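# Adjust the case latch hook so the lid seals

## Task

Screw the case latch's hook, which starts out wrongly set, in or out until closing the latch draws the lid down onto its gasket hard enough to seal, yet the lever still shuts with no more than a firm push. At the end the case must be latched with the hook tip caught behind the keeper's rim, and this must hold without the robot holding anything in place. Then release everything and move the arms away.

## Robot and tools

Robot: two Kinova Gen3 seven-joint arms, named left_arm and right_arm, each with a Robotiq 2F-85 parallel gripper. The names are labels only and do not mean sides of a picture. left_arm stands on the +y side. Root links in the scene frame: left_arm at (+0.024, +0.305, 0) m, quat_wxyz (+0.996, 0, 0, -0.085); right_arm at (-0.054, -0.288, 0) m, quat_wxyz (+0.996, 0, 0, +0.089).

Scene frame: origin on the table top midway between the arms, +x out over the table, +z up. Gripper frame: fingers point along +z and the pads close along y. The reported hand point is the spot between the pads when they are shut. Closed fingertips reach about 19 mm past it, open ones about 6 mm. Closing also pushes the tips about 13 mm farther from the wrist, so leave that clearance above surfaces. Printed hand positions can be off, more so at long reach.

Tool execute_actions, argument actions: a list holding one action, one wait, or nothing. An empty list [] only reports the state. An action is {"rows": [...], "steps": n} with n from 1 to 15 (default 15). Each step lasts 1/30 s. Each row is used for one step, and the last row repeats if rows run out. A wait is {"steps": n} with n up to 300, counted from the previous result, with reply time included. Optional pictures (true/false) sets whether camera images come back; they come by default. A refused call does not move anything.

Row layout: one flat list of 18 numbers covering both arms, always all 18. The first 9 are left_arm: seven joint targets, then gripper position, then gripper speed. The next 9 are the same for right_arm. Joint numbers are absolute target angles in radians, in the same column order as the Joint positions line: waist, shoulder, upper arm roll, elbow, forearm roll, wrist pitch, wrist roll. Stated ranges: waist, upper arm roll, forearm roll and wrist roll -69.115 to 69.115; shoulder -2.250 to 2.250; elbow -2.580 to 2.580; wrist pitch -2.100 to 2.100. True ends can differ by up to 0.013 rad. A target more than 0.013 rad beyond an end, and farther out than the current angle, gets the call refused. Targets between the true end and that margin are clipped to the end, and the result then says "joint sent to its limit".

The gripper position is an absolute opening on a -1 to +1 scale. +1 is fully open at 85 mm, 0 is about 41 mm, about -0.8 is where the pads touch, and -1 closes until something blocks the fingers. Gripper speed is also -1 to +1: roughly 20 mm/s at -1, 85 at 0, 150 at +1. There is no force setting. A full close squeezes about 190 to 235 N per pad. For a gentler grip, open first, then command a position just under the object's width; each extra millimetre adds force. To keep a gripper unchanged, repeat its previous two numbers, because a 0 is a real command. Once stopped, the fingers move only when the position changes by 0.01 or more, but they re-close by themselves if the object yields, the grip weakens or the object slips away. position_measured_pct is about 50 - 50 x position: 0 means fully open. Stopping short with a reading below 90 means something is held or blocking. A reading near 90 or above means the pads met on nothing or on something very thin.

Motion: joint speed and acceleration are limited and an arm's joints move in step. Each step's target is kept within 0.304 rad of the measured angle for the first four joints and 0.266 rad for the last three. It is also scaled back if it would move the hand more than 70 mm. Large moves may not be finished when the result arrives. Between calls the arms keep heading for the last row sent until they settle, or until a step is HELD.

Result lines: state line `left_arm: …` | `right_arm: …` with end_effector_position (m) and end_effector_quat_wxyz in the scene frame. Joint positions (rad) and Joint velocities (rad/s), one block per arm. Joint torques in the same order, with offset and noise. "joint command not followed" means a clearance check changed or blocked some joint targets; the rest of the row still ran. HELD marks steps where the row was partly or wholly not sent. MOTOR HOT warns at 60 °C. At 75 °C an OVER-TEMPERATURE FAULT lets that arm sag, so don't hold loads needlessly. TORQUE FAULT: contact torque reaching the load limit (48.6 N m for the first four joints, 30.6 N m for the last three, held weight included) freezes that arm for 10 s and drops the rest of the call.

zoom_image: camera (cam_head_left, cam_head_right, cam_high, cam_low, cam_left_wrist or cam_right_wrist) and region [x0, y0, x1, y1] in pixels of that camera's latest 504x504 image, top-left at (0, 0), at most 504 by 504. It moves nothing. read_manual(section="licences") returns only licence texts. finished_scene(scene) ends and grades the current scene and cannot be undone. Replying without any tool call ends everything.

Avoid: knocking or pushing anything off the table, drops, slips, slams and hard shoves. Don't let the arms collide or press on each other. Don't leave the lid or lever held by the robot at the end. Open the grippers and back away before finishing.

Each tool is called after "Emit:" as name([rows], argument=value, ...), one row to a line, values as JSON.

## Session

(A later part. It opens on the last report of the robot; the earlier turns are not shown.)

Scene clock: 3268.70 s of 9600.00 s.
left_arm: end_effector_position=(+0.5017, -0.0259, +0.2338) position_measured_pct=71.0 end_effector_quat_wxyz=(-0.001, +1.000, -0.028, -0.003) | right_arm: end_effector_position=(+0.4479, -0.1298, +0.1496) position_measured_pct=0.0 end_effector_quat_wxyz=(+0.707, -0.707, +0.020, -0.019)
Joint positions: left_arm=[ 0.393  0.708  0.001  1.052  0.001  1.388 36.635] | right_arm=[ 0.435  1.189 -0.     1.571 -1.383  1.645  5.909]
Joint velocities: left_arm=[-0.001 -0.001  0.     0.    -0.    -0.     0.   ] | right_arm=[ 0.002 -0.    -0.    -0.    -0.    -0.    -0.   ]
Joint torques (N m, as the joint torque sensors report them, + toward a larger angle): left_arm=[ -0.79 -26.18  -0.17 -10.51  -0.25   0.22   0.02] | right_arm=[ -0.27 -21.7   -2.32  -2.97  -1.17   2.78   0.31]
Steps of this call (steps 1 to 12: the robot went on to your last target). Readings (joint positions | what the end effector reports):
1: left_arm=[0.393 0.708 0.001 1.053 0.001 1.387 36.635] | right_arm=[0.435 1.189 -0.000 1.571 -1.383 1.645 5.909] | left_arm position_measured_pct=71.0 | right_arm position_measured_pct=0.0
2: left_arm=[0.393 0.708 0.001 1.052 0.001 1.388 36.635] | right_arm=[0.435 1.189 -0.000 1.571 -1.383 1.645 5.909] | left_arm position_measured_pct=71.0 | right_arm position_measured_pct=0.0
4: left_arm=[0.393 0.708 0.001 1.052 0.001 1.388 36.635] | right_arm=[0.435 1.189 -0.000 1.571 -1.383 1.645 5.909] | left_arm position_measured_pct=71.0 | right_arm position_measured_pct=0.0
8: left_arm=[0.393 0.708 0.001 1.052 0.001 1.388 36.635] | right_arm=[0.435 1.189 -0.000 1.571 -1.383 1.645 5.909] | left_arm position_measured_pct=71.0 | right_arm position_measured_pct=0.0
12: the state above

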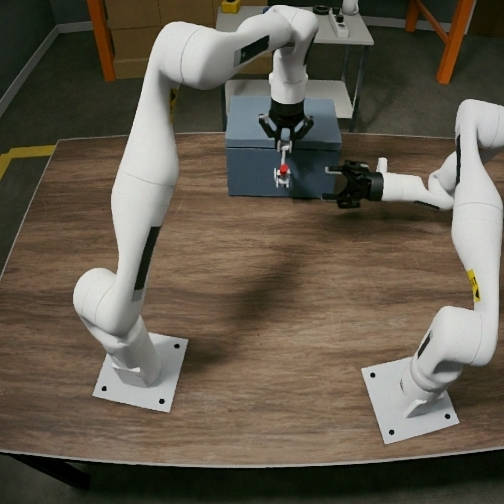

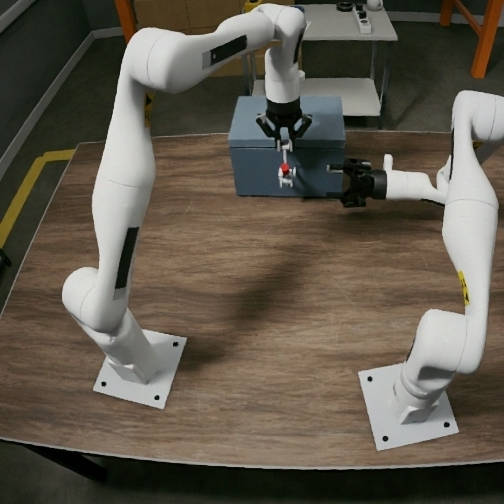

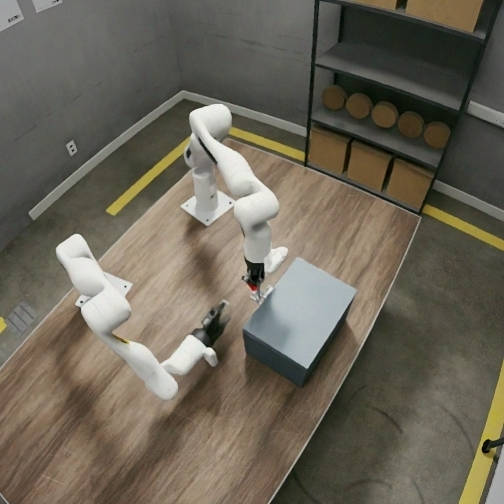

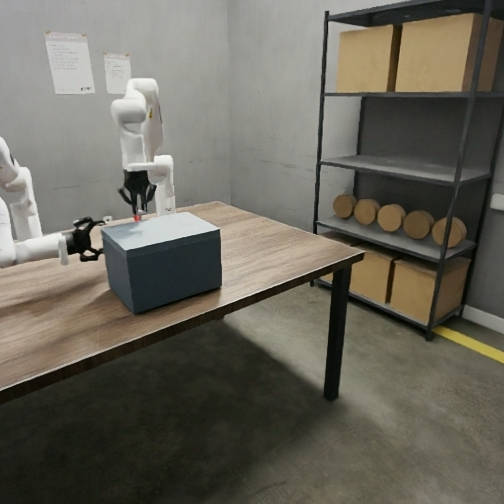

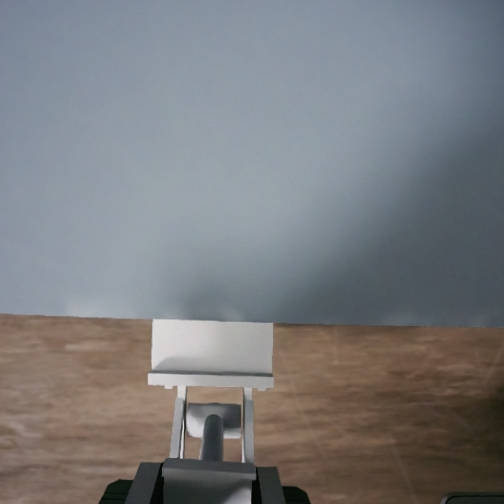

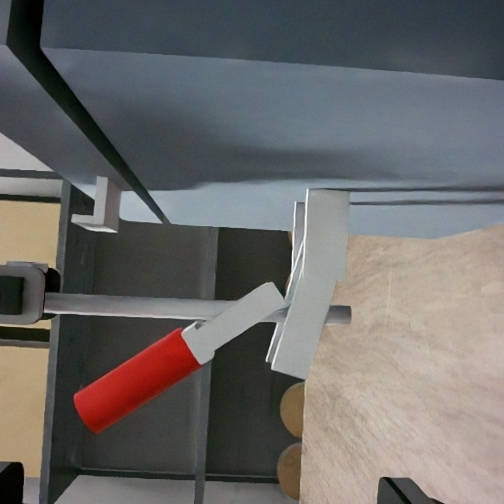

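Emit:
execute_actions([
  {"rows": [[0.3834,0.7313,0,0.9948,0.0119,1.4389,36.6263,-0.48,-0.5,0.4348,1.1893,0,1.5708,-1.3834,1.6454,5.9086,1,0.5],[0.3834,0.7313,0,0.9948,0.0119,1.4389,36.6263,-0.48,-0.5,0.4348,1.1893,0,1.5708,-1.3834,1.6454,5.9086,1,0.5],[0.3834,0.7313,0,0.9948,0.0119,1.4389,36.6263,-0.48,-0.5,0.4348,1.1893,0,1.5708,-1.3834,1.6454,5.9086,1,0.5],[0.3834,0.7313,0,0.9948,0.0119,1.4389,36.6263,-0.48,-0.5,0.4348,1.1893,0,1.5708,-1.3834,1.6454,5.9086,1,0.5],[0.3747,0.7595,0,0.9399,0.0238,1.489,36.6172,-0.48,-0.5,0.4348,1.1893,0,1.5708,-1.3834,1.6454,5.9086,1,0.5],[0.3747,0.7595,0,0.9399,0.0238,1.489,36.6172,-0.48,-0.5,0.4348,1.1893,0,1.5708,-1.3834,1.6454,5.9086,1,0.5],[0.3747,0.7595,0,0.9399,0.0238,1.489,36.6172,-0.48,-0.5,0.4348,1.1893,0,1.5708,-1.3834,1.6454,5.9086,1,0.5],[0.3747,0.7595,0,0.9399,0.0238,1.489,36.6172,-0.48,-0.5,0.4348,1.1893,0,1.5708,-1.3834,1.6454,5.9086,1,0.5],[0.3659,0.7876,0,0.885,0.0356,1.539,36.608,-0.48,-0.5,0.4348,1.1893,0,1.5708,-1.3834,1.6454,5.9086,1,0.5],[0.3659,0.7876,0,0.885,0.0356,1.539,36.608,-0.48,-0.5,0.4348,1.1893,0,1.5708,-1.3834,1.6454,5.9086,1,0.5],[0.3659,0.7876,0,0.885,0.0356,1.539,36.608,-0.48,-0.5,0.4348,1.1893,0,1.5708,-1.3834,1.6454,5.9086,1,0.5],[0.3659,0.7876,0,0.885,0.0356,1.539,36.608,-0.48,-0.5,0.4348,1.1893,0,1.5708,-1.3834,1.6454,5.9086,1,0.5],[0.3572,0.8158,0,0.8301,0.0475,1.5891,36.5989,-0.48,-0.5,0.4348,1.1893,0,1.5708,-1.3834,1.6454,5.9086,1,0.5]], "steps": 15},
], pictures=false)

Emit:
execute_actions([
  {"steps": 14},
])

Emit:
zoom_image(camera="cam_right_wrist", region=[0, 150, 200, 350])

Scene clock: 3329.20 s of 9600.00 s.
left_arm: end_effector_position=(+0.5119, -0.0265, +0.2343) position_measured_pct=71.0 end_effector_quat_wxyz=(-0.003, +0.999, -0.027, -0.046) | right_arm: end_effector_position=(+0.4479, -0.1298, +0.1496) position_measured_pct=0.0 end_effector_quat_wxyz=(+0.707, -0.707, +0.020, -0.019)
Joint positions: left_arm=[ 0.365  0.801  0.001  0.877  0.039  1.548 36.606] | right_arm=[ 0.435  1.189 -0.     1.571 -1.383  1.645  5.909]
Joint velocities: left_arm=[-0.066  0.218 -0.003 -0.424  0.096  0.388 -0.073] | right_arm=[-0.001  0.    -0.     0.    -0.001 -0.    -0.   ]
Joint torques (N m, as the joint torque sensors report them, + toward a larger angle): left_arm=[ -1.08 -29.79  -0.23 -10.81  -0.22   0.66   0.24] | right_arm=[ -0.27 -21.72  -2.15  -3.14  -1.52   2.66   0.36]
Steps of this call (steps 1 to 15: the robot went on to your last target; steps 16 to 1800: nothing new was sent; steps 1801 to 1815: all 15 steps of this action). Readings (joint positions | what the end effector reports):
1801: left_arm=[0.393 0.709 0.001 1.051 0.001 1.389 36.635] | right_arm=[0.435 1.189 -0.000 1.571 -1.383 1.645 5.909] | left_arm position_measured_pct=71.0 | right_arm position_measured_pct=0.0
1802: left_arm=[0.392 0.712 0.001 1.045 0.002 1.394 36.634] | right_arm=[0.435 1.189 -0.000 1.571 -1.383 1.645 5.909] | left_arm position_measured_pct=71.0 | right_arm position_measured_pct=0.0
1804: left_arm=[0.388 0.724 0.001 1.022 0.007 1.414 36.631] | right_arm=[0.435 1.189 -0.000 1.571 -1.383 1.645 5.909] | left_arm position_measured_pct=71.0 | right_arm position_measured_pct=0.0
1808: left_arm=[0.380 0.751 0.001 0.972 0.019 1.462 36.622] | right_arm=[0.435 1.189 -0.000 1.571 -1.383 1.645 5.909] | left_arm position_measured_pct=71.0 | right_arm position_measured_pct=0.0
1815: the state above

Scene clock: 3329.67 s of 9600.00 s.
left_arm: end_effector_position=(+0.5142, -0.0265, +0.2357) position_measured_pct=71.0 end_effector_quat_wxyz=(-0.003, +0.998, -0.028, -0.056) | right_arm: end_effector_position=(+0.4479, -0.1298, +0.1496) position_measured_pct=0.0 end_effector_quat_wxyz=(+0.707, -0.707, +0.020, -0.019)
Joint positions: left_arm=[ 0.358  0.822  0.001  0.833  0.048  1.587 36.599] | right_arm=[ 0.435  1.189 -0.     1.571 -1.383  1.645  5.909]
Joint velocities: left_arm=[-0.     0.     0.    -0.001 -0.     0.001 -0.   ] | right_arm=[-0.002  0.001  0.     0.    -0.    -0.    -0.   ]
Joint torques (N m, as the joint torque sensors report them, + toward a larger angle): left_arm=[ -0.43 -28.65   0.05 -10.15   0.08   0.67   0.01] | right_arm=[ -0.48 -21.57  -2.44  -3.32  -1.26   2.75   0.27]
Steps of this call (steps 1 to 14: the robot went on to your last target). Readings (joint positions | what the end effector reports):
1: left_arm=[0.363 0.807 0.001 0.864 0.042 1.560 36.604] | right_arm=[0.435 1.189 -0.000 1.571 -1.383 1.645 5.909] | left_arm position_measured_pct=71.0 | right_arm position_measured_pct=0.0
2: left_arm=[0.361 0.812 0.001 0.853 0.044 1.570 36.602] | right_arm=[0.435 1.189 -0.000 1.571 -1.383 1.645 5.909] | left_arm position_measured_pct=71.0 | right_arm position_measured_pct=0.0
4: left_arm=[0.359 0.818 0.000 0.840 0.047 1.582 36.600] | right_arm=[0.435 1.189 -0.000 1.571 -1.383 1.645 5.909] | left_arm position_measured_pct=71.0 | right_arm position_measured_pct=0.0
8: left_arm=[0.358 0.821 0.000 0.834 0.048 1.587 36.599] | right_arm=[0.435 1.189 -0.000 1.571 -1.383 1.645 5.909] | left_arm position_measured_pct=71.0 | right_arm position_measured_pct=0.0
14: the state above

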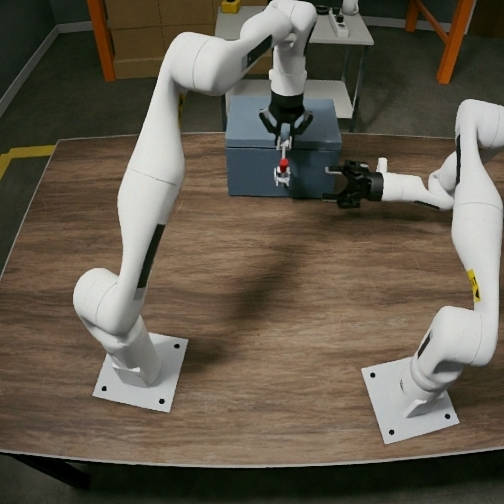

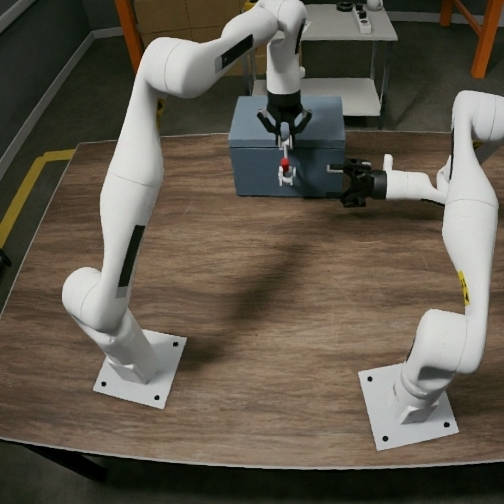

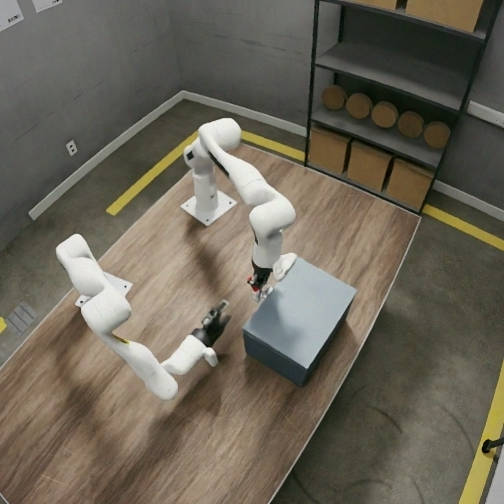

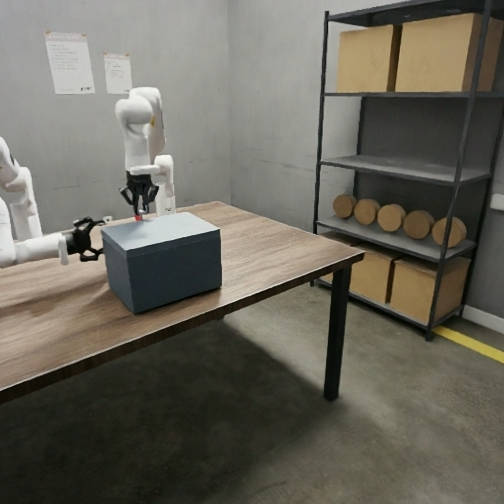

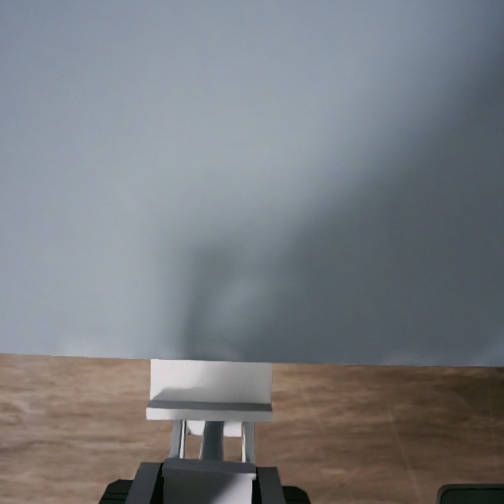

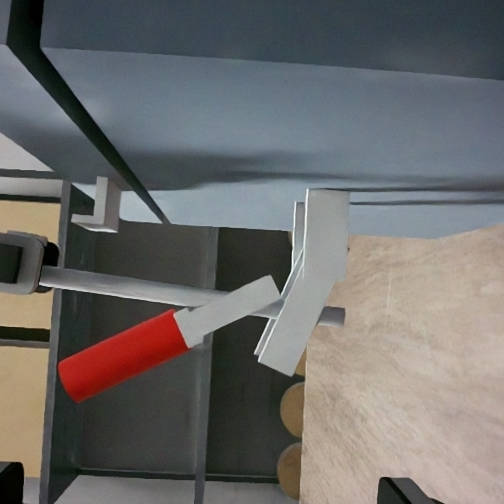

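Region (0, 150, 200, 350) of cam_right_wrist's 504x504 image, scaled by 2.520.

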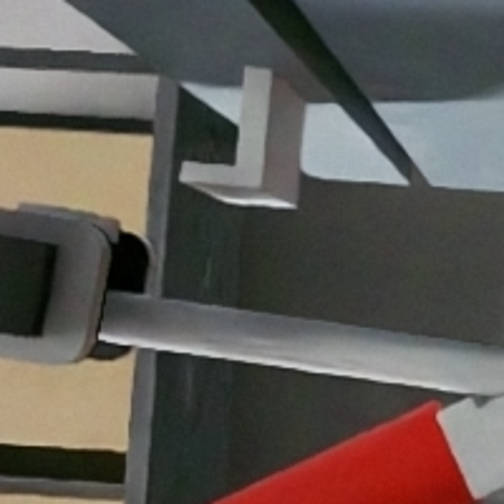

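Emit:
execute_actions([
  {"rows": [[0.3492,0.85,0,0.765,0.0586,1.644,36.595,-0.48,-0.5,0.4348,1.1893,0,1.5708,-1.3834,1.6454,5.9086,1,0.5],[0.3492,0.85,0,0.765,0.0586,1.644,36.595,-0.48,-0.5,0.4348,1.1893,0,1.5708,-1.3834,1.6454,5.9086,1,0.5],[0.3492,0.85,0,0.765,0.0586,1.644,36.595,-0.48,-0.5,0.4348,1.1893,0,1.5708,-1.3834,1.6454,5.9086,1,0.5],[0.3492,0.85,0,0.765,0.0586,1.644,36.595,-0.48,-0.5,0.4348,1.1893,0,1.5708,-1.3834,1.6454,5.9086,1,0.5],[0.3492,0.85,0,0.765,0.0586,1.644,36.595,-0.48,-0.5,0.4348,1.1893,0,1.5708,-1.3834,1.6454,5.9086,1,0.5],[0.3412,0.8865,0,0.697,0.0696,1.70,36.591,-0.48,-0.5,0.4348,1.1893,0,1.5708,-1.3834,1.6454,5.9086,1,0.5],[0.3412,0.8865,0,0.697,0.0696,1.70,36.591,-0.48,-0.5,0.4348,1.1893,0,1.5708,-1.3834,1.6454,5.9086,1,0.5],[0.3412,0.8865,0,0.697,0.0696,1.70,36.591,-0.48,-0.5,0.4348,1.1893,0,1.5708,-1.3834,1.6454,5.9086,1,0.5],[0.3412,0.8865,0,0.697,0.0696,1.70,36.591,-0.48,-0.5,0.4348,1.1893,0,1.5708,-1.3834,1.6454,5.9086,1,0.5],[0.3412,0.8865,0,0.697,0.0696,1.70,36.591,-0.48,-0.5,0.4348,1.1893,0,1.5708,-1.3834,1.6454,5.9086,1,0.5],[0.3332,0.926,0,0.623,0.0807,1.758,36.587,-0.48,-0.5,0.4348,1.1893,0,1.5708,-1.3834,1.6454,5.9086,1,0.5]], "steps": 15},
], pictures=false)

Emit:
execute_actions([
  {"rows": [[0.3253,0.9685,0,0.544,0.0917,1.8181,36.5833,-0.48,-0.5,0.4348,1.1893,0,1.5708,-1.3834,1.6454,5.9086,1,0.5]], "steps": 15},
], pictures=false)

Emit:
execute_actions([
  {"steps": 8},
])

Emit:
zoom_image(camera="cam_right_wrist", region=[0, 100, 200, 300])

Scene clock: 3358.77 s of 9600.00 s.
left_arm: end_effector_position=(+0.5233, -0.0270, +0.2346) position_measured_pct=71.0 end_effector_quat_wxyz=(-0.004, +0.996, -0.026, -0.091) | right_arm: end_effector_position=(+0.4479, -0.1298, +0.1496) position_measured_pct=0.0 end_effector_quat_wxyz=(+0.707, -0.707, +0.020, -0.019)
Joint positions: left_arm=[ 0.337  0.917  0.     0.653  0.077  1.736 36.588] | right_arm=[ 0.435  1.189 -0.     1.571 -1.383  1.645  5.909]
Joint velocities: left_arm=[-0.035  0.18  -0.001 -0.344  0.057  0.289 -0.021] | right_arm=[-0.    -0.001  0.001 -0.     0.    -0.     0.   ]
Joint torques (N m, as the joint torque sensors report them, + toward a larger angle): left_arm=[ -0.92 -30.76   0.38 -11.2    0.33   0.54   0.02] | right_arm=[ -0.3  -21.91  -2.41  -3.24  -1.38   2.46   0.56]
Steps of this call (steps 1 to 30: the robot went on to your last target; steps 31 to 858: nothing new was sent; steps 859 to 873: all 15 steps of this action). Readings (joint positions | what the end effector reports):
859: left_arm=[0.358 0.823 0.001 0.831 0.048 1.588 36.599] | right_arm=[0.435 1.189 -0.000 1.571 -1.383 1.645 5.909] | left_arm position_measured_pct=71.0 | right_arm position_measured_pct=0.0
860: left_arm=[0.357 0.826 0.001 0.825 0.049 1.593 36.599] | right_arm=[0.435 1.189 -0.000 1.571 -1.383 1.645 5.909] | left_arm position_measured_pct=71.0 | right_arm position_measured_pct=0.0
862: left_arm=[0.354 0.839 0.001 0.800 0.053 1.614 36.597] | right_arm=[0.435 1.189 -0.000 1.571 -1.383 1.645 5.909] | left_arm position_measured_pct=71.0 | right_arm position_measured_pct=0.0
866: left_arm=[0.347 0.867 0.000 0.749 0.062 1.657 36.594] | right_arm=[0.435 1.189 -0.000 1.571 -1.383 1.645 5.909] | left_arm position_measured_pct=71.0 | right_arm position_measured_pct=0.0
873: the state above

Scene clock: 3359.27 s of 9600.00 s.
left_arm: end_effector_position=(+0.5280, -0.0271, +0.2335) position_measured_pct=71.0 end_effector_quat_wxyz=(-0.004, +0.994, -0.027, -0.108) | right_arm: end_effector_position=(+0.4479, -0.1298, +0.1496) position_measured_pct=0.0 end_effector_quat_wxyz=(+0.707, -0.707, +0.020, -0.019)
Joint positions: left_arm=[ 0.326  0.973  0.     0.547  0.092  1.817 36.583] | right_arm=[ 0.435  1.189 -0.     1.571 -1.383  1.645  5.909]
Joint velocities: left_arm=[-0.001  0.003  0.    -0.005  0.001  0.003 -0.   ] | right_arm=[ 0.     0.002  0.     0.    -0.     0.     0.   ]
Joint torques (N m, as the joint torque sensors report them, + toward a larger angle): left_arm=[ -0.42 -29.16  -0.1  -10.01   0.01   0.69   0.1 ] | right_arm=[ -0.04 -21.87  -1.96  -3.35  -1.16   2.8    0.52]
Steps of this call (steps 1 to 15: all 15 steps of this action). Readings (joint positions | what the end effector reports):
1: left_arm=[0.335 0.924 0.000 0.641 0.079 1.745 36.588] | right_arm=[0.435 1.189 -0.000 1.571 -1.383 1.645 5.909] | left_arm position_measured_pct=71.0 | right_arm position_measured_pct=0.0
2: left_arm=[0.334 0.932 0.000 0.625 0.081 1.757 36.587] | right_arm=[0.435 1.189 -0.000 1.571 -1.383 1.645 5.909] | left_arm position_measured_pct=71.0 | right_arm position_measured_pct=0.0
4: left_arm=[0.330 0.950 0.000 0.591 0.086 1.783 36.585] | right_arm=[0.435 1.189 -0.000 1.571 -1.383 1.645 5.909] | left_arm position_measured_pct=71.0 | right_arm position_measured_pct=0.0
8: left_arm=[0.327 0.969 0.000 0.554 0.092 1.813 36.584] | right_arm=[0.435 1.189 -0.000 1.571 -1.383 1.645 5.909] | left_arm position_measured_pct=71.0 | right_arm position_measured_pct=0.0
15: the state above

Scene clock: 3359.53 s of 9600.00 s.
left_arm: end_effector_position=(+0.5281, -0.0271, +0.2335) position_measured_pct=71.0 end_effector_quat_wxyz=(-0.004, +0.994, -0.027, -0.108) | right_arm: end_effector_position=(+0.4479, -0.1298, +0.1496) position_measured_pct=0.0 end_effector_quat_wxyz=(+0.707, -0.707, +0.020, -0.019)
Joint positions: left_arm=[ 0.326  0.973  0.     0.546  0.092  1.818 36.583] | right_arm=[ 0.435  1.189 -0.     1.571 -1.383  1.645  5.909]
Joint velocities: left_arm=[ 0.001  0.001  0.002 -0.     0.    -0.    -0.   ] | right_arm=[ 0.001 -0.001  0.    -0.    -0.001  0.    -0.   ]
Joint torques (N m, as the joint torque sensors report them, + toward a larger angle): left_arm=[ -0.59 -29.11   0.21  -9.92  -0.04   0.26   0.09] | right_arm=[  0.16 -21.75  -2.31  -3.15  -1.39   2.62   0.28]
Steps of this call (steps 1 to 8: the robot went on to your last target). Readings (joint positions | what the end effector reports):
1: left_arm=[0.326 0.973 0.000 0.547 0.092 1.817 36.583] | right_arm=[0.435 1.189 -0.000 1.571 -1.383 1.645 5.909] | left_arm position_measured_pct=71.0 | right_arm position_measured_pct=0.0
2: left_arm=[0.326 0.973 0.000 0.547 0.092 1.818 36.583] | right_arm=[0.435 1.189 -0.000 1.571 -1.383 1.645 5.909] | left_arm position_measured_pct=71.0 | right_arm position_measured_pct=0.0
4: left_arm=[0.326 0.973 0.000 0.546 0.092 1.818 36.583] | right_arm=[0.435 1.189 -0.000 1.571 -1.383 1.645 5.909] | left_arm position_measured_pct=71.0 | right_arm position_measured_pct=0.0
8: the state above

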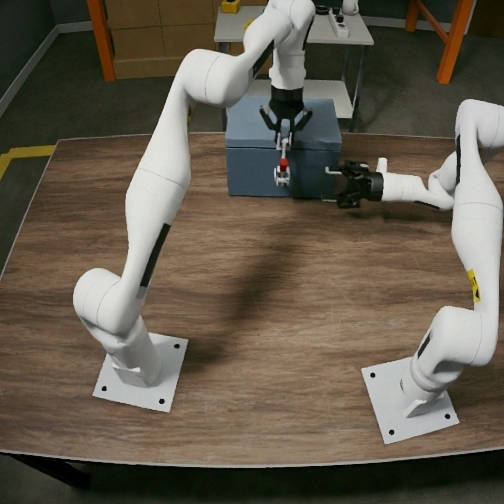

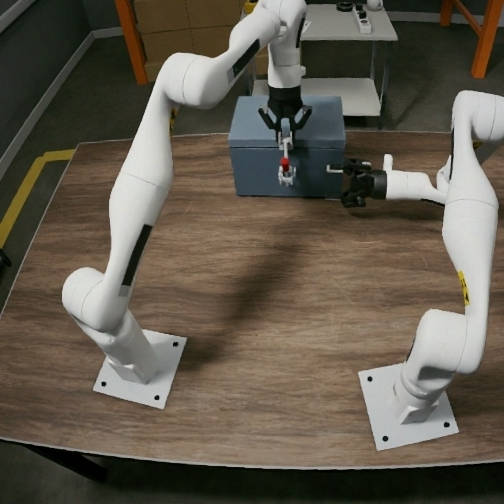

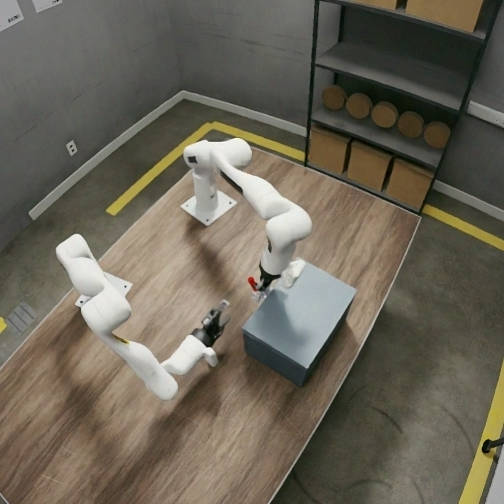

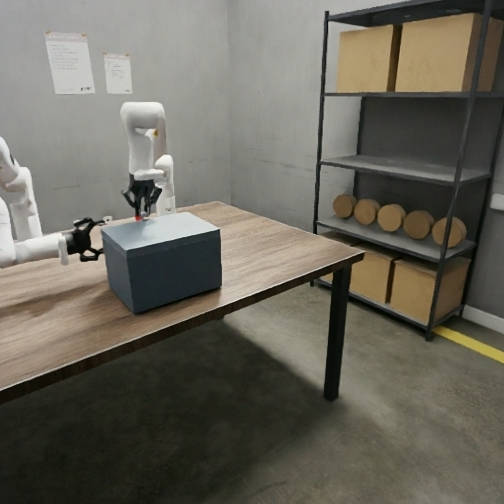

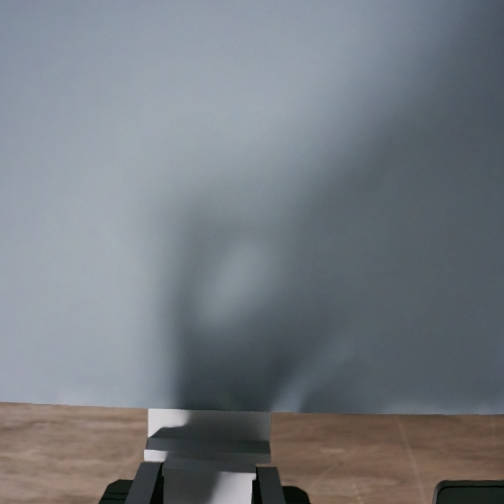

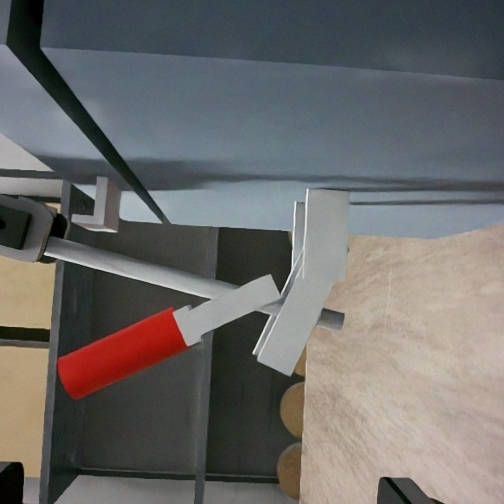

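Region (0, 100, 200, 300) of cam_right_wrist's 504x504 image, scaled by 2.520.

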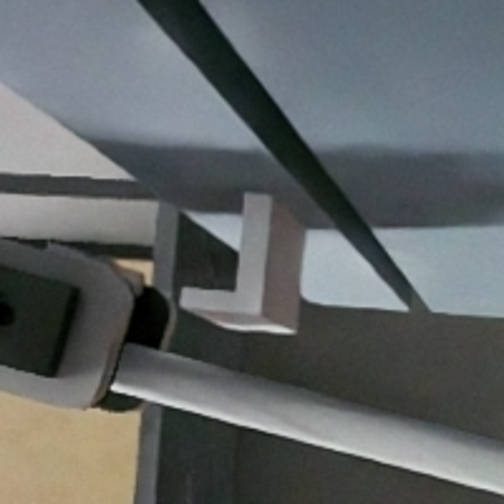

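Emit:
execute_actions([
  {"rows": [[0.3258,0.965,0,0.5608,0.0917,1.8048,36.5838,-0.48,-0.5,0.4348,1.1893,0,1.5708,-1.3834,1.6454,5.9086,1,0.5],[0.3258,0.965,0,0.5608,0.0917,1.8048,36.5838,-0.48,-0.5,0.4348,1.1893,0,1.5708,-1.3834,1.6454,5.9086,1,0.5],[0.3258,0.965,0,0.5608,0.0917,1.8048,36.5838,-0.48,-0.5,0.4348,1.1893,0,1.5708,-1.3834,1.6454,5.9086,1,0.5],[0.3258,0.965,0,0.5608,0.0917,1.8048,36.5838,-0.48,-0.5,0.4348,1.1893,0,1.5708,-1.3834,1.6454,5.9086,1,0.5],[0.3262,0.9615,0,0.5775,0.0917,1.7916,36.5842,-0.48,-0.5,0.4348,1.1893,0,1.5708,-1.3834,1.6454,5.9086,1,0.5],[0.3262,0.9615,0,0.5775,0.0917,1.7916,36.5842,-0.48,-0.5,0.4348,1.1893,0,1.5708,-1.3834,1.6454,5.9086,1,0.5],[0.3262,0.9615,0,0.5775,0.0917,1.7916,36.5842,-0.48,-0.5,0.4348,1.1893,0,1.5708,-1.3834,1.6454,5.9086,1,0.5],[0.3262,0.9615,0,0.5775,0.0917,1.7916,36.5842,-0.48,-0.5,0.4348,1.1893,0,1.5708,-1.3834,1.6454,5.9086,1,0.5],[0.3267,0.9581,0,0.594,0.0917,1.7783,36.5847,-0.48,-0.5,0.4348,1.1893,0,1.5708,-1.3834,1.6454,5.9086,1,0.5],[0.3267,0.9581,0,0.594,0.0917,1.7783,36.5847,-0.48,-0.5,0.4348,1.1893,0,1.5708,-1.3834,1.6454,5.9086,1,0.5],[0.3267,0.9581,0,0.594,0.0917,1.7783,36.5847,-0.48,-0.5,0.4348,1.1893,0,1.5708,-1.3834,1.6454,5.9086,1,0.5],[0.3267,0.9581,0,0.594,0.0917,1.7783,36.5847,-0.48,-0.5,0.4348,1.1893,0,1.5708,-1.3834,1.6454,5.9086,1,0.5],[0.327,0.9557,0,0.6045,0.0917,1.7695,36.585,-0.48,-0.5,0.4348,1.1893,0,1.5708,-1.3834,1.6454,5.9086,1,0.5]], "steps": 15},
], pictures=false)

Emit:
execute_actions([
  {"steps": 10},
])

Emit:
zoom_image(camera="cam_right_wrist", region=[0, 100, 200, 300])

Scene clock: 3420.03 s of 9600.00 s.
left_arm: end_effector_position=(+0.5270, -0.0269, +0.2290) position_measured_pct=71.0 end_effector_quat_wxyz=(-0.002, +0.994, -0.025, -0.103) | right_arm: end_effector_position=(+0.4479, -0.1298, +0.1496) position_measured_pct=0.0 end_effector_quat_wxyz=(+0.707, -0.707, +0.020, -0.019)
Joint positions: left_arm=[ 0.327  0.955  0.     0.597  0.092  1.775 36.585] | right_arm=[ 0.435  1.189 -0.     1.571 -1.383  1.645  5.909]
Joint velocities: left_arm=[ 0.003 -0.014 -0.001  0.083 -0.001 -0.071  0.004] | right_arm=[ 0.    -0.001  0.     0.    -0.001  0.     0.   ]
Joint torques (N m, as the joint torque sensors report them, + toward a larger angle): left_arm=[ -0.42 -23.74   0.53  -7.41   0.38  -0.01   0.12] | right_arm=[ -0.29 -21.91  -2.38  -3.38  -1.25   2.93   0.26]
Steps of this call (steps 1 to 15: the robot went on to your last target; steps 16 to 1800: nothing new was sent; steps 1801 to 1815: all 15 steps of this action). Readings (joint positions | what the end effector reports):
1801: left_arm=[0.326 0.973 0.000 0.547 0.092 1.817 36.583] | right_arm=[0.435 1.189 -0.000 1.571 -1.383 1.645 5.909] | left_arm position_measured_pct=71.0 | right_arm position_measured_pct=0.0
1802: left_arm=[0.326 0.971 0.000 0.551 0.092 1.814 36.583] | right_arm=[0.435 1.189 -0.000 1.571 -1.383 1.645 5.909] | left_arm position_measured_pct=71.0 | right_arm position_measured_pct=0.0
1804: left_arm=[0.326 0.969 0.000 0.557 0.092 1.808 36.584] | right_arm=[0.435 1.189 -0.000 1.571 -1.383 1.645 5.909] | left_arm position_measured_pct=71.0 | right_arm position_measured_pct=0.0
1808: left_arm=[0.326 0.962 0.000 0.571 0.092 1.796 36.584] | right_arm=[0.435 1.189 -0.000 1.571 -1.383 1.645 5.909] | left_arm position_measured_pct=71.0 | right_arm position_measured_pct=0.0
1815: the state above

Scene clock: 3420.37 s of 9600.00 s.
left_arm: end_effector_position=(+0.5268, -0.0269, +0.2276) position_measured_pct=71.0 end_effector_quat_wxyz=(-0.002, +0.994, -0.025, -0.103) | right_arm: end_effector_position=(+0.4479, -0.1298, +0.1496) position_measured_pct=0.0 end_effector_quat_wxyz=(+0.707, -0.707, +0.020, -0.019)
Joint positions: left_arm=[ 0.327  0.954  0.     0.604  0.092  1.77  36.585] | right_arm=[ 0.435  1.189 -0.     1.571 -1.383  1.645  5.909]
Joint velocities: left_arm=[-0.    -0.    -0.001  0.001  0.    -0.001 -0.   ] | right_arm=[-0.001  0.001 -0.     0.     0.    -0.    -0.   ]
Joint torques (N m, as the joint torque sensors report them, + toward a larger angle): left_arm=[  0.21 -23.76   0.71  -8.15   0.41  -0.13  -0.03] | right_arm=[ -0.42 -21.88  -2.11  -3.08  -1.3    2.84   0.37]
Steps of this call (steps 1 to 10: the robot went on to your last target). Readings (joint positions | what the end effector reports):
1: left_arm=[0.327 0.955 0.000 0.600 0.092 1.773 36.585] | right_arm=[0.435 1.189 -0.000 1.571 -1.383 1.645 5.909] | left_arm position_measured_pct=71.0 | right_arm position_measured_pct=0.0
2: left_arm=[0.327 0.955 0.000 0.601 0.092 1.772 36.585] | right_arm=[0.435 1.189 -0.000 1.571 -1.383 1.645 5.909] | left_arm position_measured_pct=71.0 | right_arm position_measured_pct=0.0
4: left_arm=[0.327 0.954 0.000 0.603 0.092 1.771 36.585] | right_arm=[0.435 1.189 -0.000 1.571 -1.383 1.645 5.909] | left_arm position_measured_pct=71.0 | right_arm position_measured_pct=0.0
8: left_arm=[0.327 0.954 0.000 0.604 0.092 1.770 36.585] | right_arm=[0.435 1.189 -0.000 1.571 -1.383 1.645 5.909] | left_arm position_measured_pct=71.0 | right_arm position_measured_pct=0.0
10: the state above

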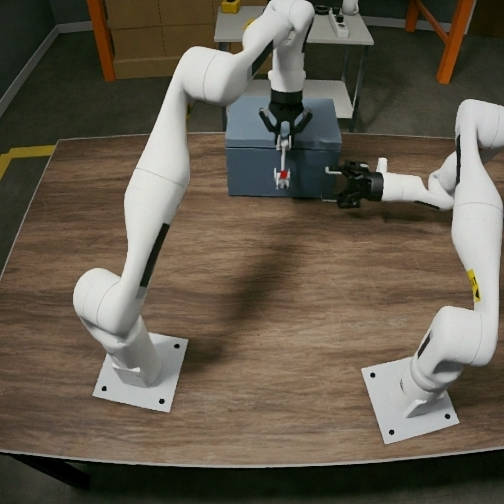

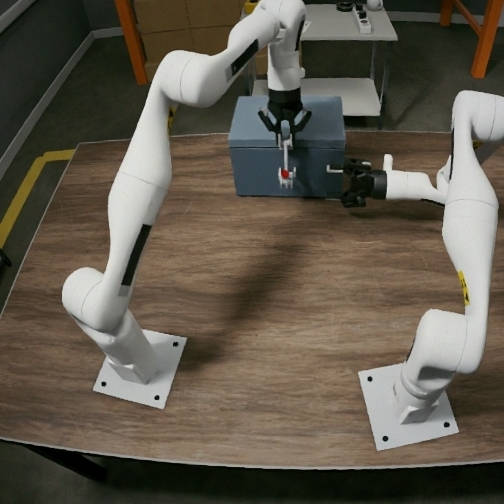

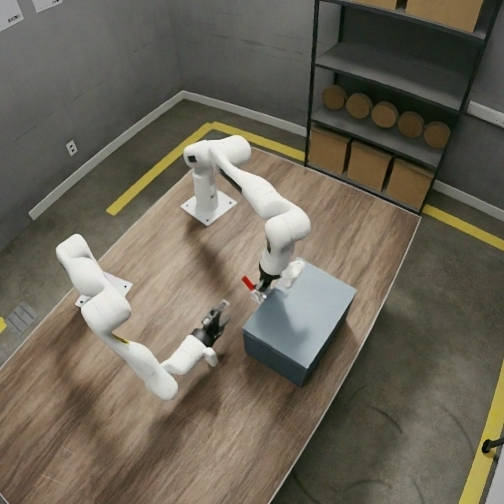

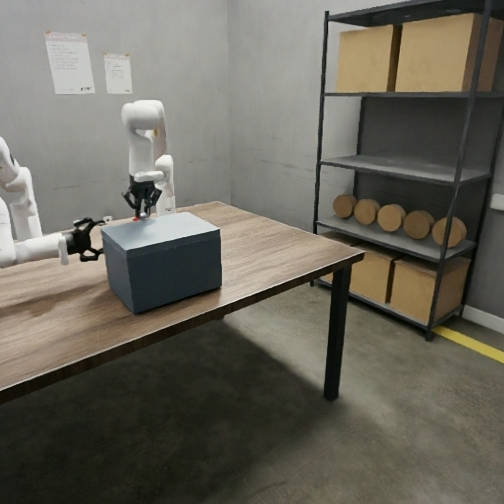

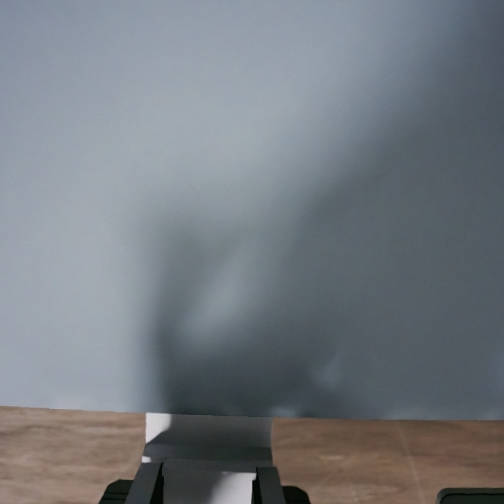

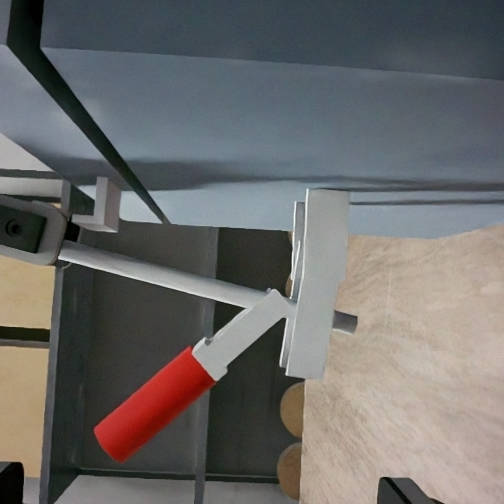

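Region (0, 100, 200, 300) of cam_right_wrist's 504x504 image, scaled by 2.520.

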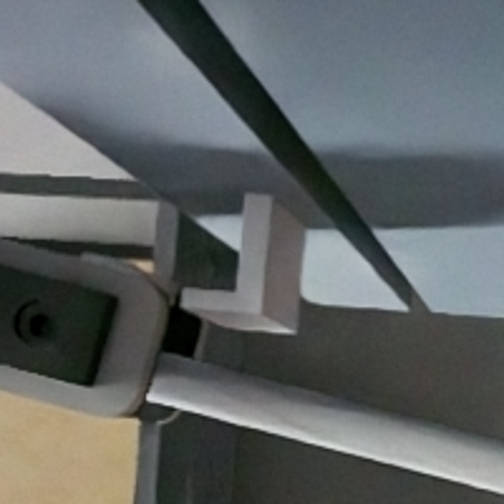

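Emit:
execute_actions([
  {"rows": [[0.3268,0.9572,0,0.5975,0.0917,1.7755,36.5848,-0.48,-0.5,0.4348,1.1893,0,1.5708,-1.3834,1.6454,5.9086,1,0.5],[0.3268,0.9572,0,0.5975,0.0917,1.7755,36.5848,-0.48,-0.5,0.4348,1.1893,0,1.5708,-1.3834,1.6454,5.9086,1,0.5],[0.3268,0.9572,0,0.5975,0.0917,1.7755,36.5848,-0.48,-0.5,0.4348,1.1893,0,1.5708,-1.3834,1.6454,5.9086,1,0.5],[0.3268,0.9572,0,0.5975,0.0917,1.7755,36.5848,-0.2,-0.5,0.4348,1.1893,0,1.5708,-1.3834,1.6454,5.9086,1,0.5]], "steps": 15},
])

Emit:
zoom_image(camera="cam_right_wrist", region=[0, 100, 200, 300])

Scene clock: 3440.83 s of 9600.00 s.
left_arm: end_effector_position=(+0.5268, -0.0268, +0.2277) position_measured_pct=59.9 end_effector_quat_wxyz=(-0.003, +0.994, -0.025, -0.104) | right_arm: end_effector_position=(+0.4479, -0.1298, +0.1496) position_measured_pct=0.0 end_effector_quat_wxyz=(+0.707, -0.707, +0.020, -0.019)
Joint positions: left_arm=[ 0.327  0.957  0.     0.598  0.092  1.775 36.585] | right_arm=[ 0.435  1.189 -0.     1.571 -1.383  1.645  5.909]
Joint velocities: left_arm=[ 0.001 -0.001  0.001 -0.001 -0.    -0.     0.001] | right_arm=[-0.002 -0.001  0.    -0.    -0.    -0.001 -0.   ]
Joint torques (N m, as the joint torque sensors report them, + toward a larger angle): left_arm=[ -0.25 -25.8    0.71  -8.54   0.54   0.28   0.12] | right_arm=[ -0.24 -21.66  -2.18  -3.23  -1.25   2.74   0.23]
Steps of this call (steps 1 to 15: the robot went on to your last target; steps 16 to 599: nothing new was sent; steps 600 to 614: all 15 steps of this action). Readings (joint positions | what the end effector reports):
600: left_arm=[0.327 0.954 0.000 0.603 0.092 1.770 36.585] | right_arm=[0.435 1.189 -0.000 1.571 -1.383 1.645 5.909] | left_arm position_measured_pct=71.0 | right_arm position_measured_pct=0.0
601: left_arm=[0.327 0.955 0.000 0.601 0.092 1.772 36.585] | right_arm=[0.435 1.189 -0.000 1.571 -1.383 1.645 5.909] | left_arm position_measured_pct=71.0 | right_arm position_measured_pct=0.0
603: left_arm=[0.327 0.956 0.000 0.599 0.092 1.774 36.585] | right_arm=[0.435 1.189 -0.000 1.571 -1.383 1.645 5.909] | left_arm position_measured_pct=71.0 | right_arm position_measured_pct=0.0
607: left_arm=[0.327 0.957 -0.000 0.598 0.092 1.775 36.585] | right_arm=[0.435 1.189 -0.000 1.571 -1.383 1.645 5.909] | left_arm position_measured_pct=66.7 | right_arm position_measured_pct=0.0
614: the state above

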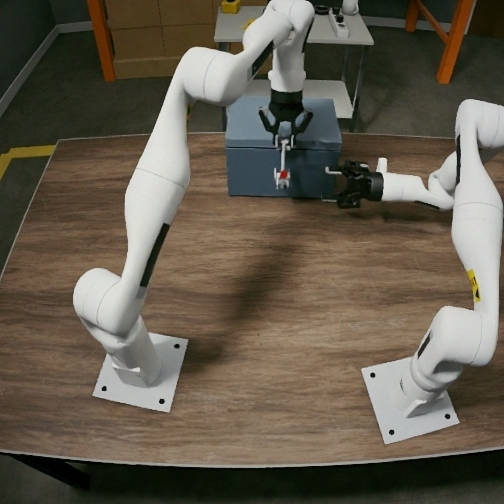

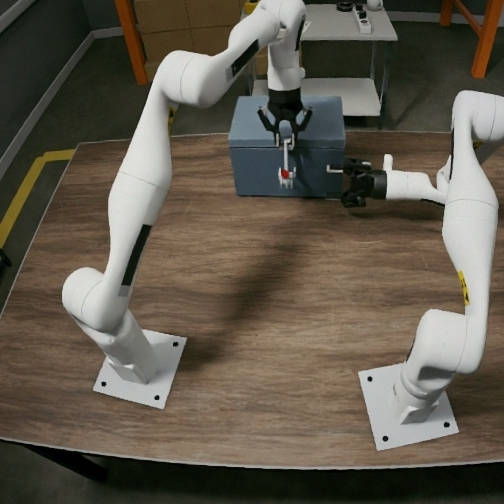

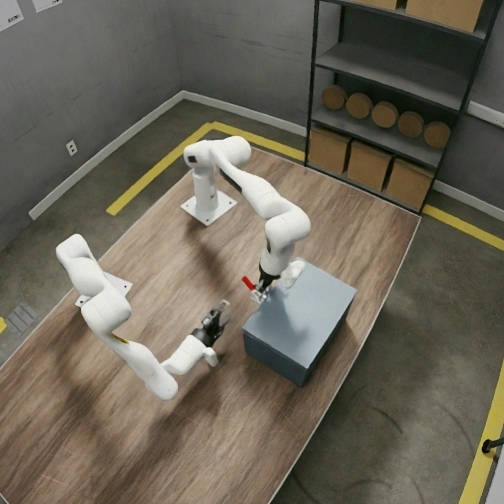

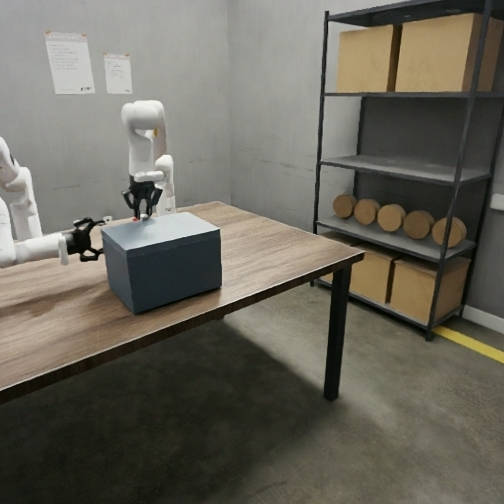

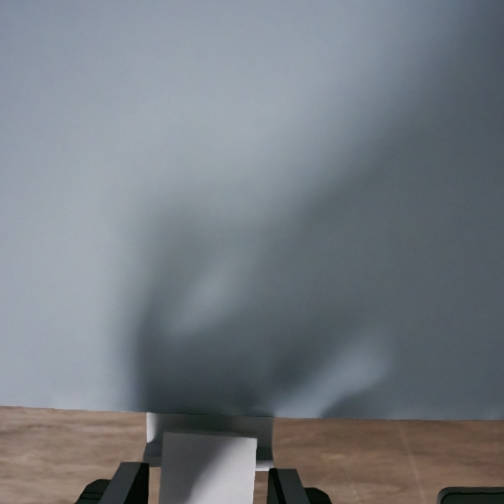

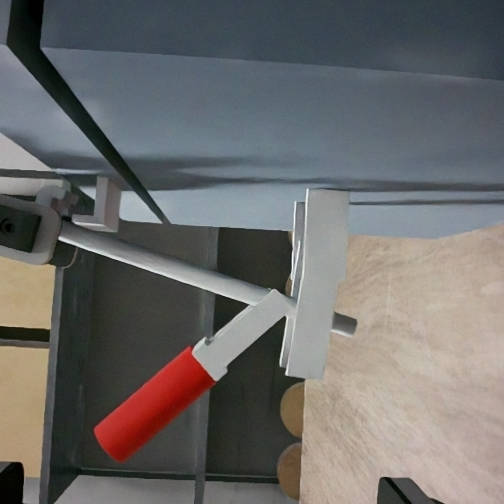

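Region (0, 100, 200, 300) of cam_right_wrist's 504x504 image, scaled by 2.520.

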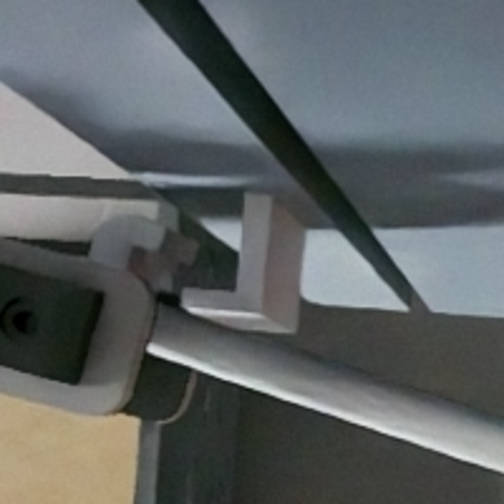

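Emit:
execute_actions(actions=[])

Scene clock: 3495.00 s of 9600.00 s.
left_arm: end_effector_position=(+0.5268, -0.0268, +0.2277) position_measured_pct=59.9 end_effector_quat_wxyz=(-0.003, +0.994, -0.025, -0.104) | right_arm: end_effector_position=(+0.4479, -0.1298, +0.1496) position_measured_pct=0.0 end_effector_quat_wxyz=(+0.707, -0.707, +0.020, -0.019)
Joint positions: left_arm=[ 0.327  0.957  0.     0.597  0.092  1.775 36.585] | right_arm=[ 0.435  1.189 -0.     1.571 -1.383  1.645  5.909]
Joint velocities: left_arm=[ 0.     0.001 -0.001  0.     0.001  0.     0.001] | right_arm=[ 0.001 -0.     0.     0.    -0.    -0.001  0.   ]
Joint torques (N m, as the joint torque sensors report them, + toward a larger angle): left_arm=[ -0.1  -25.25   0.7   -8.66   0.47   0.28  -0.05] | right_arm=[ -0.18 -22.09  -2.63  -3.34  -1.33   2.78   0.33]
Steps of this call (steps 1 to 15: the robot went on to your last target; steps 16 to 1625: nothing new was sent). Readings (joint positions | what the end effector reports):
1: left_arm=[0.327 0.957 0.000 0.598 0.092 1.775 36.585] | right_arm=[0.435 1.189 -0.000 1.571 -1.383 1.645 5.909] | left_arm position_measured_pct=59.9 | right_arm position_measured_pct=0.0
2: left_arm=[0.327 0.957 0.000 0.598 0.092 1.775 36.585] | right_arm=[0.435 1.189 -0.000 1.571 -1.383 1.645 5.909] | left_arm position_measured_pct=59.9 | right_arm position_measured_pct=0.0
4: left_arm=[0.327 0.957 0.000 0.598 0.092 1.775 36.585] | right_arm=[0.435 1.189 -0.000 1.571 -1.383 1.645 5.909] | left_arm position_measured_pct=59.9 | right_arm position_measured_pct=0.0
8: left_arm=[0.327 0.957 0.000 0.597 0.092 1.775 36.585] | right_arm=[0.435 1.189 -0.000 1.571 -1.383 1.645 5.909] | left_arm position_measured_pct=59.9 | right_arm position_measured_pct=0.0
1625: the state above
All arms were judged still, so your last target was given up. Only a new action makes them travel on or press farther. Fingers that are still opening or closing keep moving.

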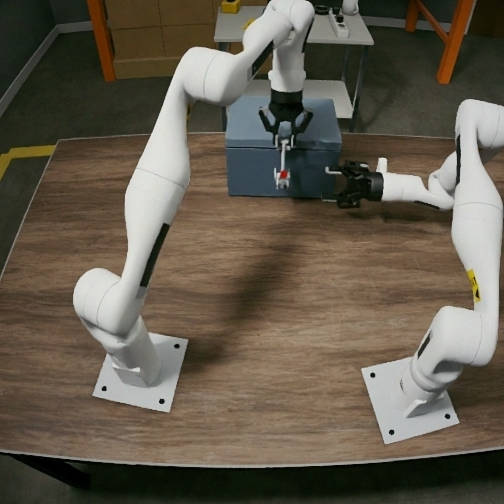

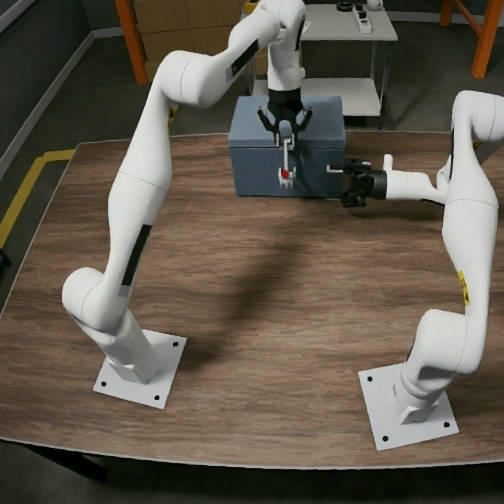

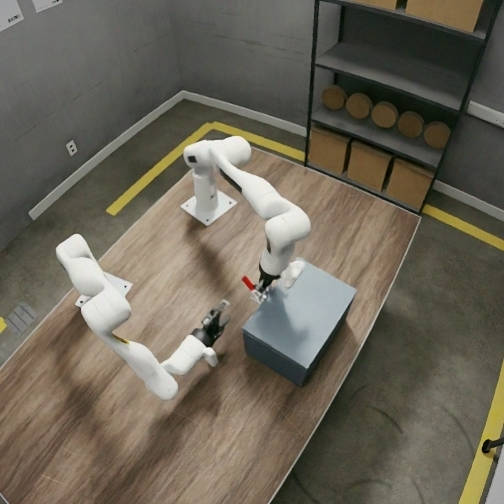

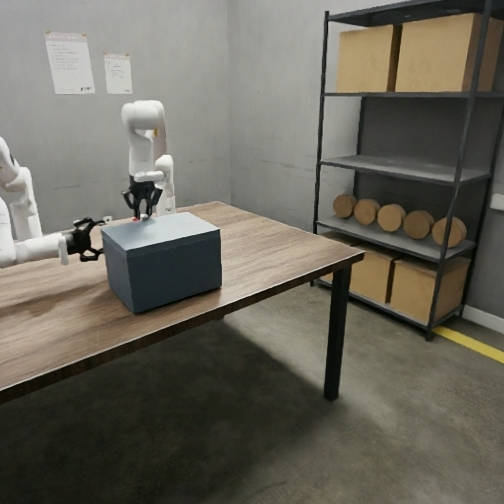

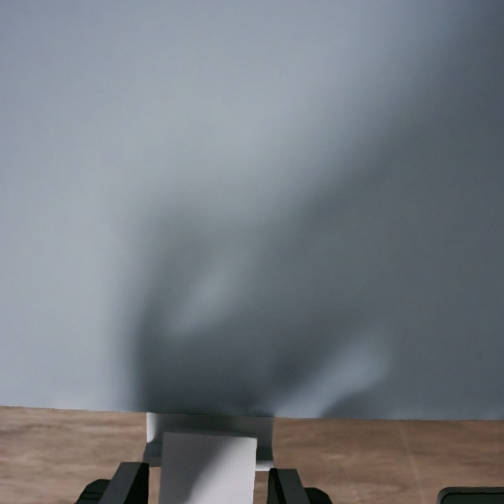

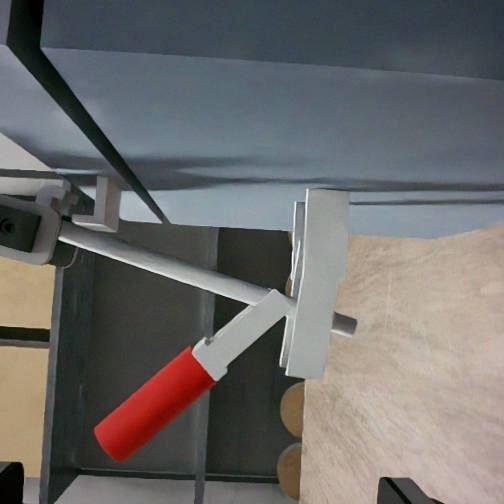

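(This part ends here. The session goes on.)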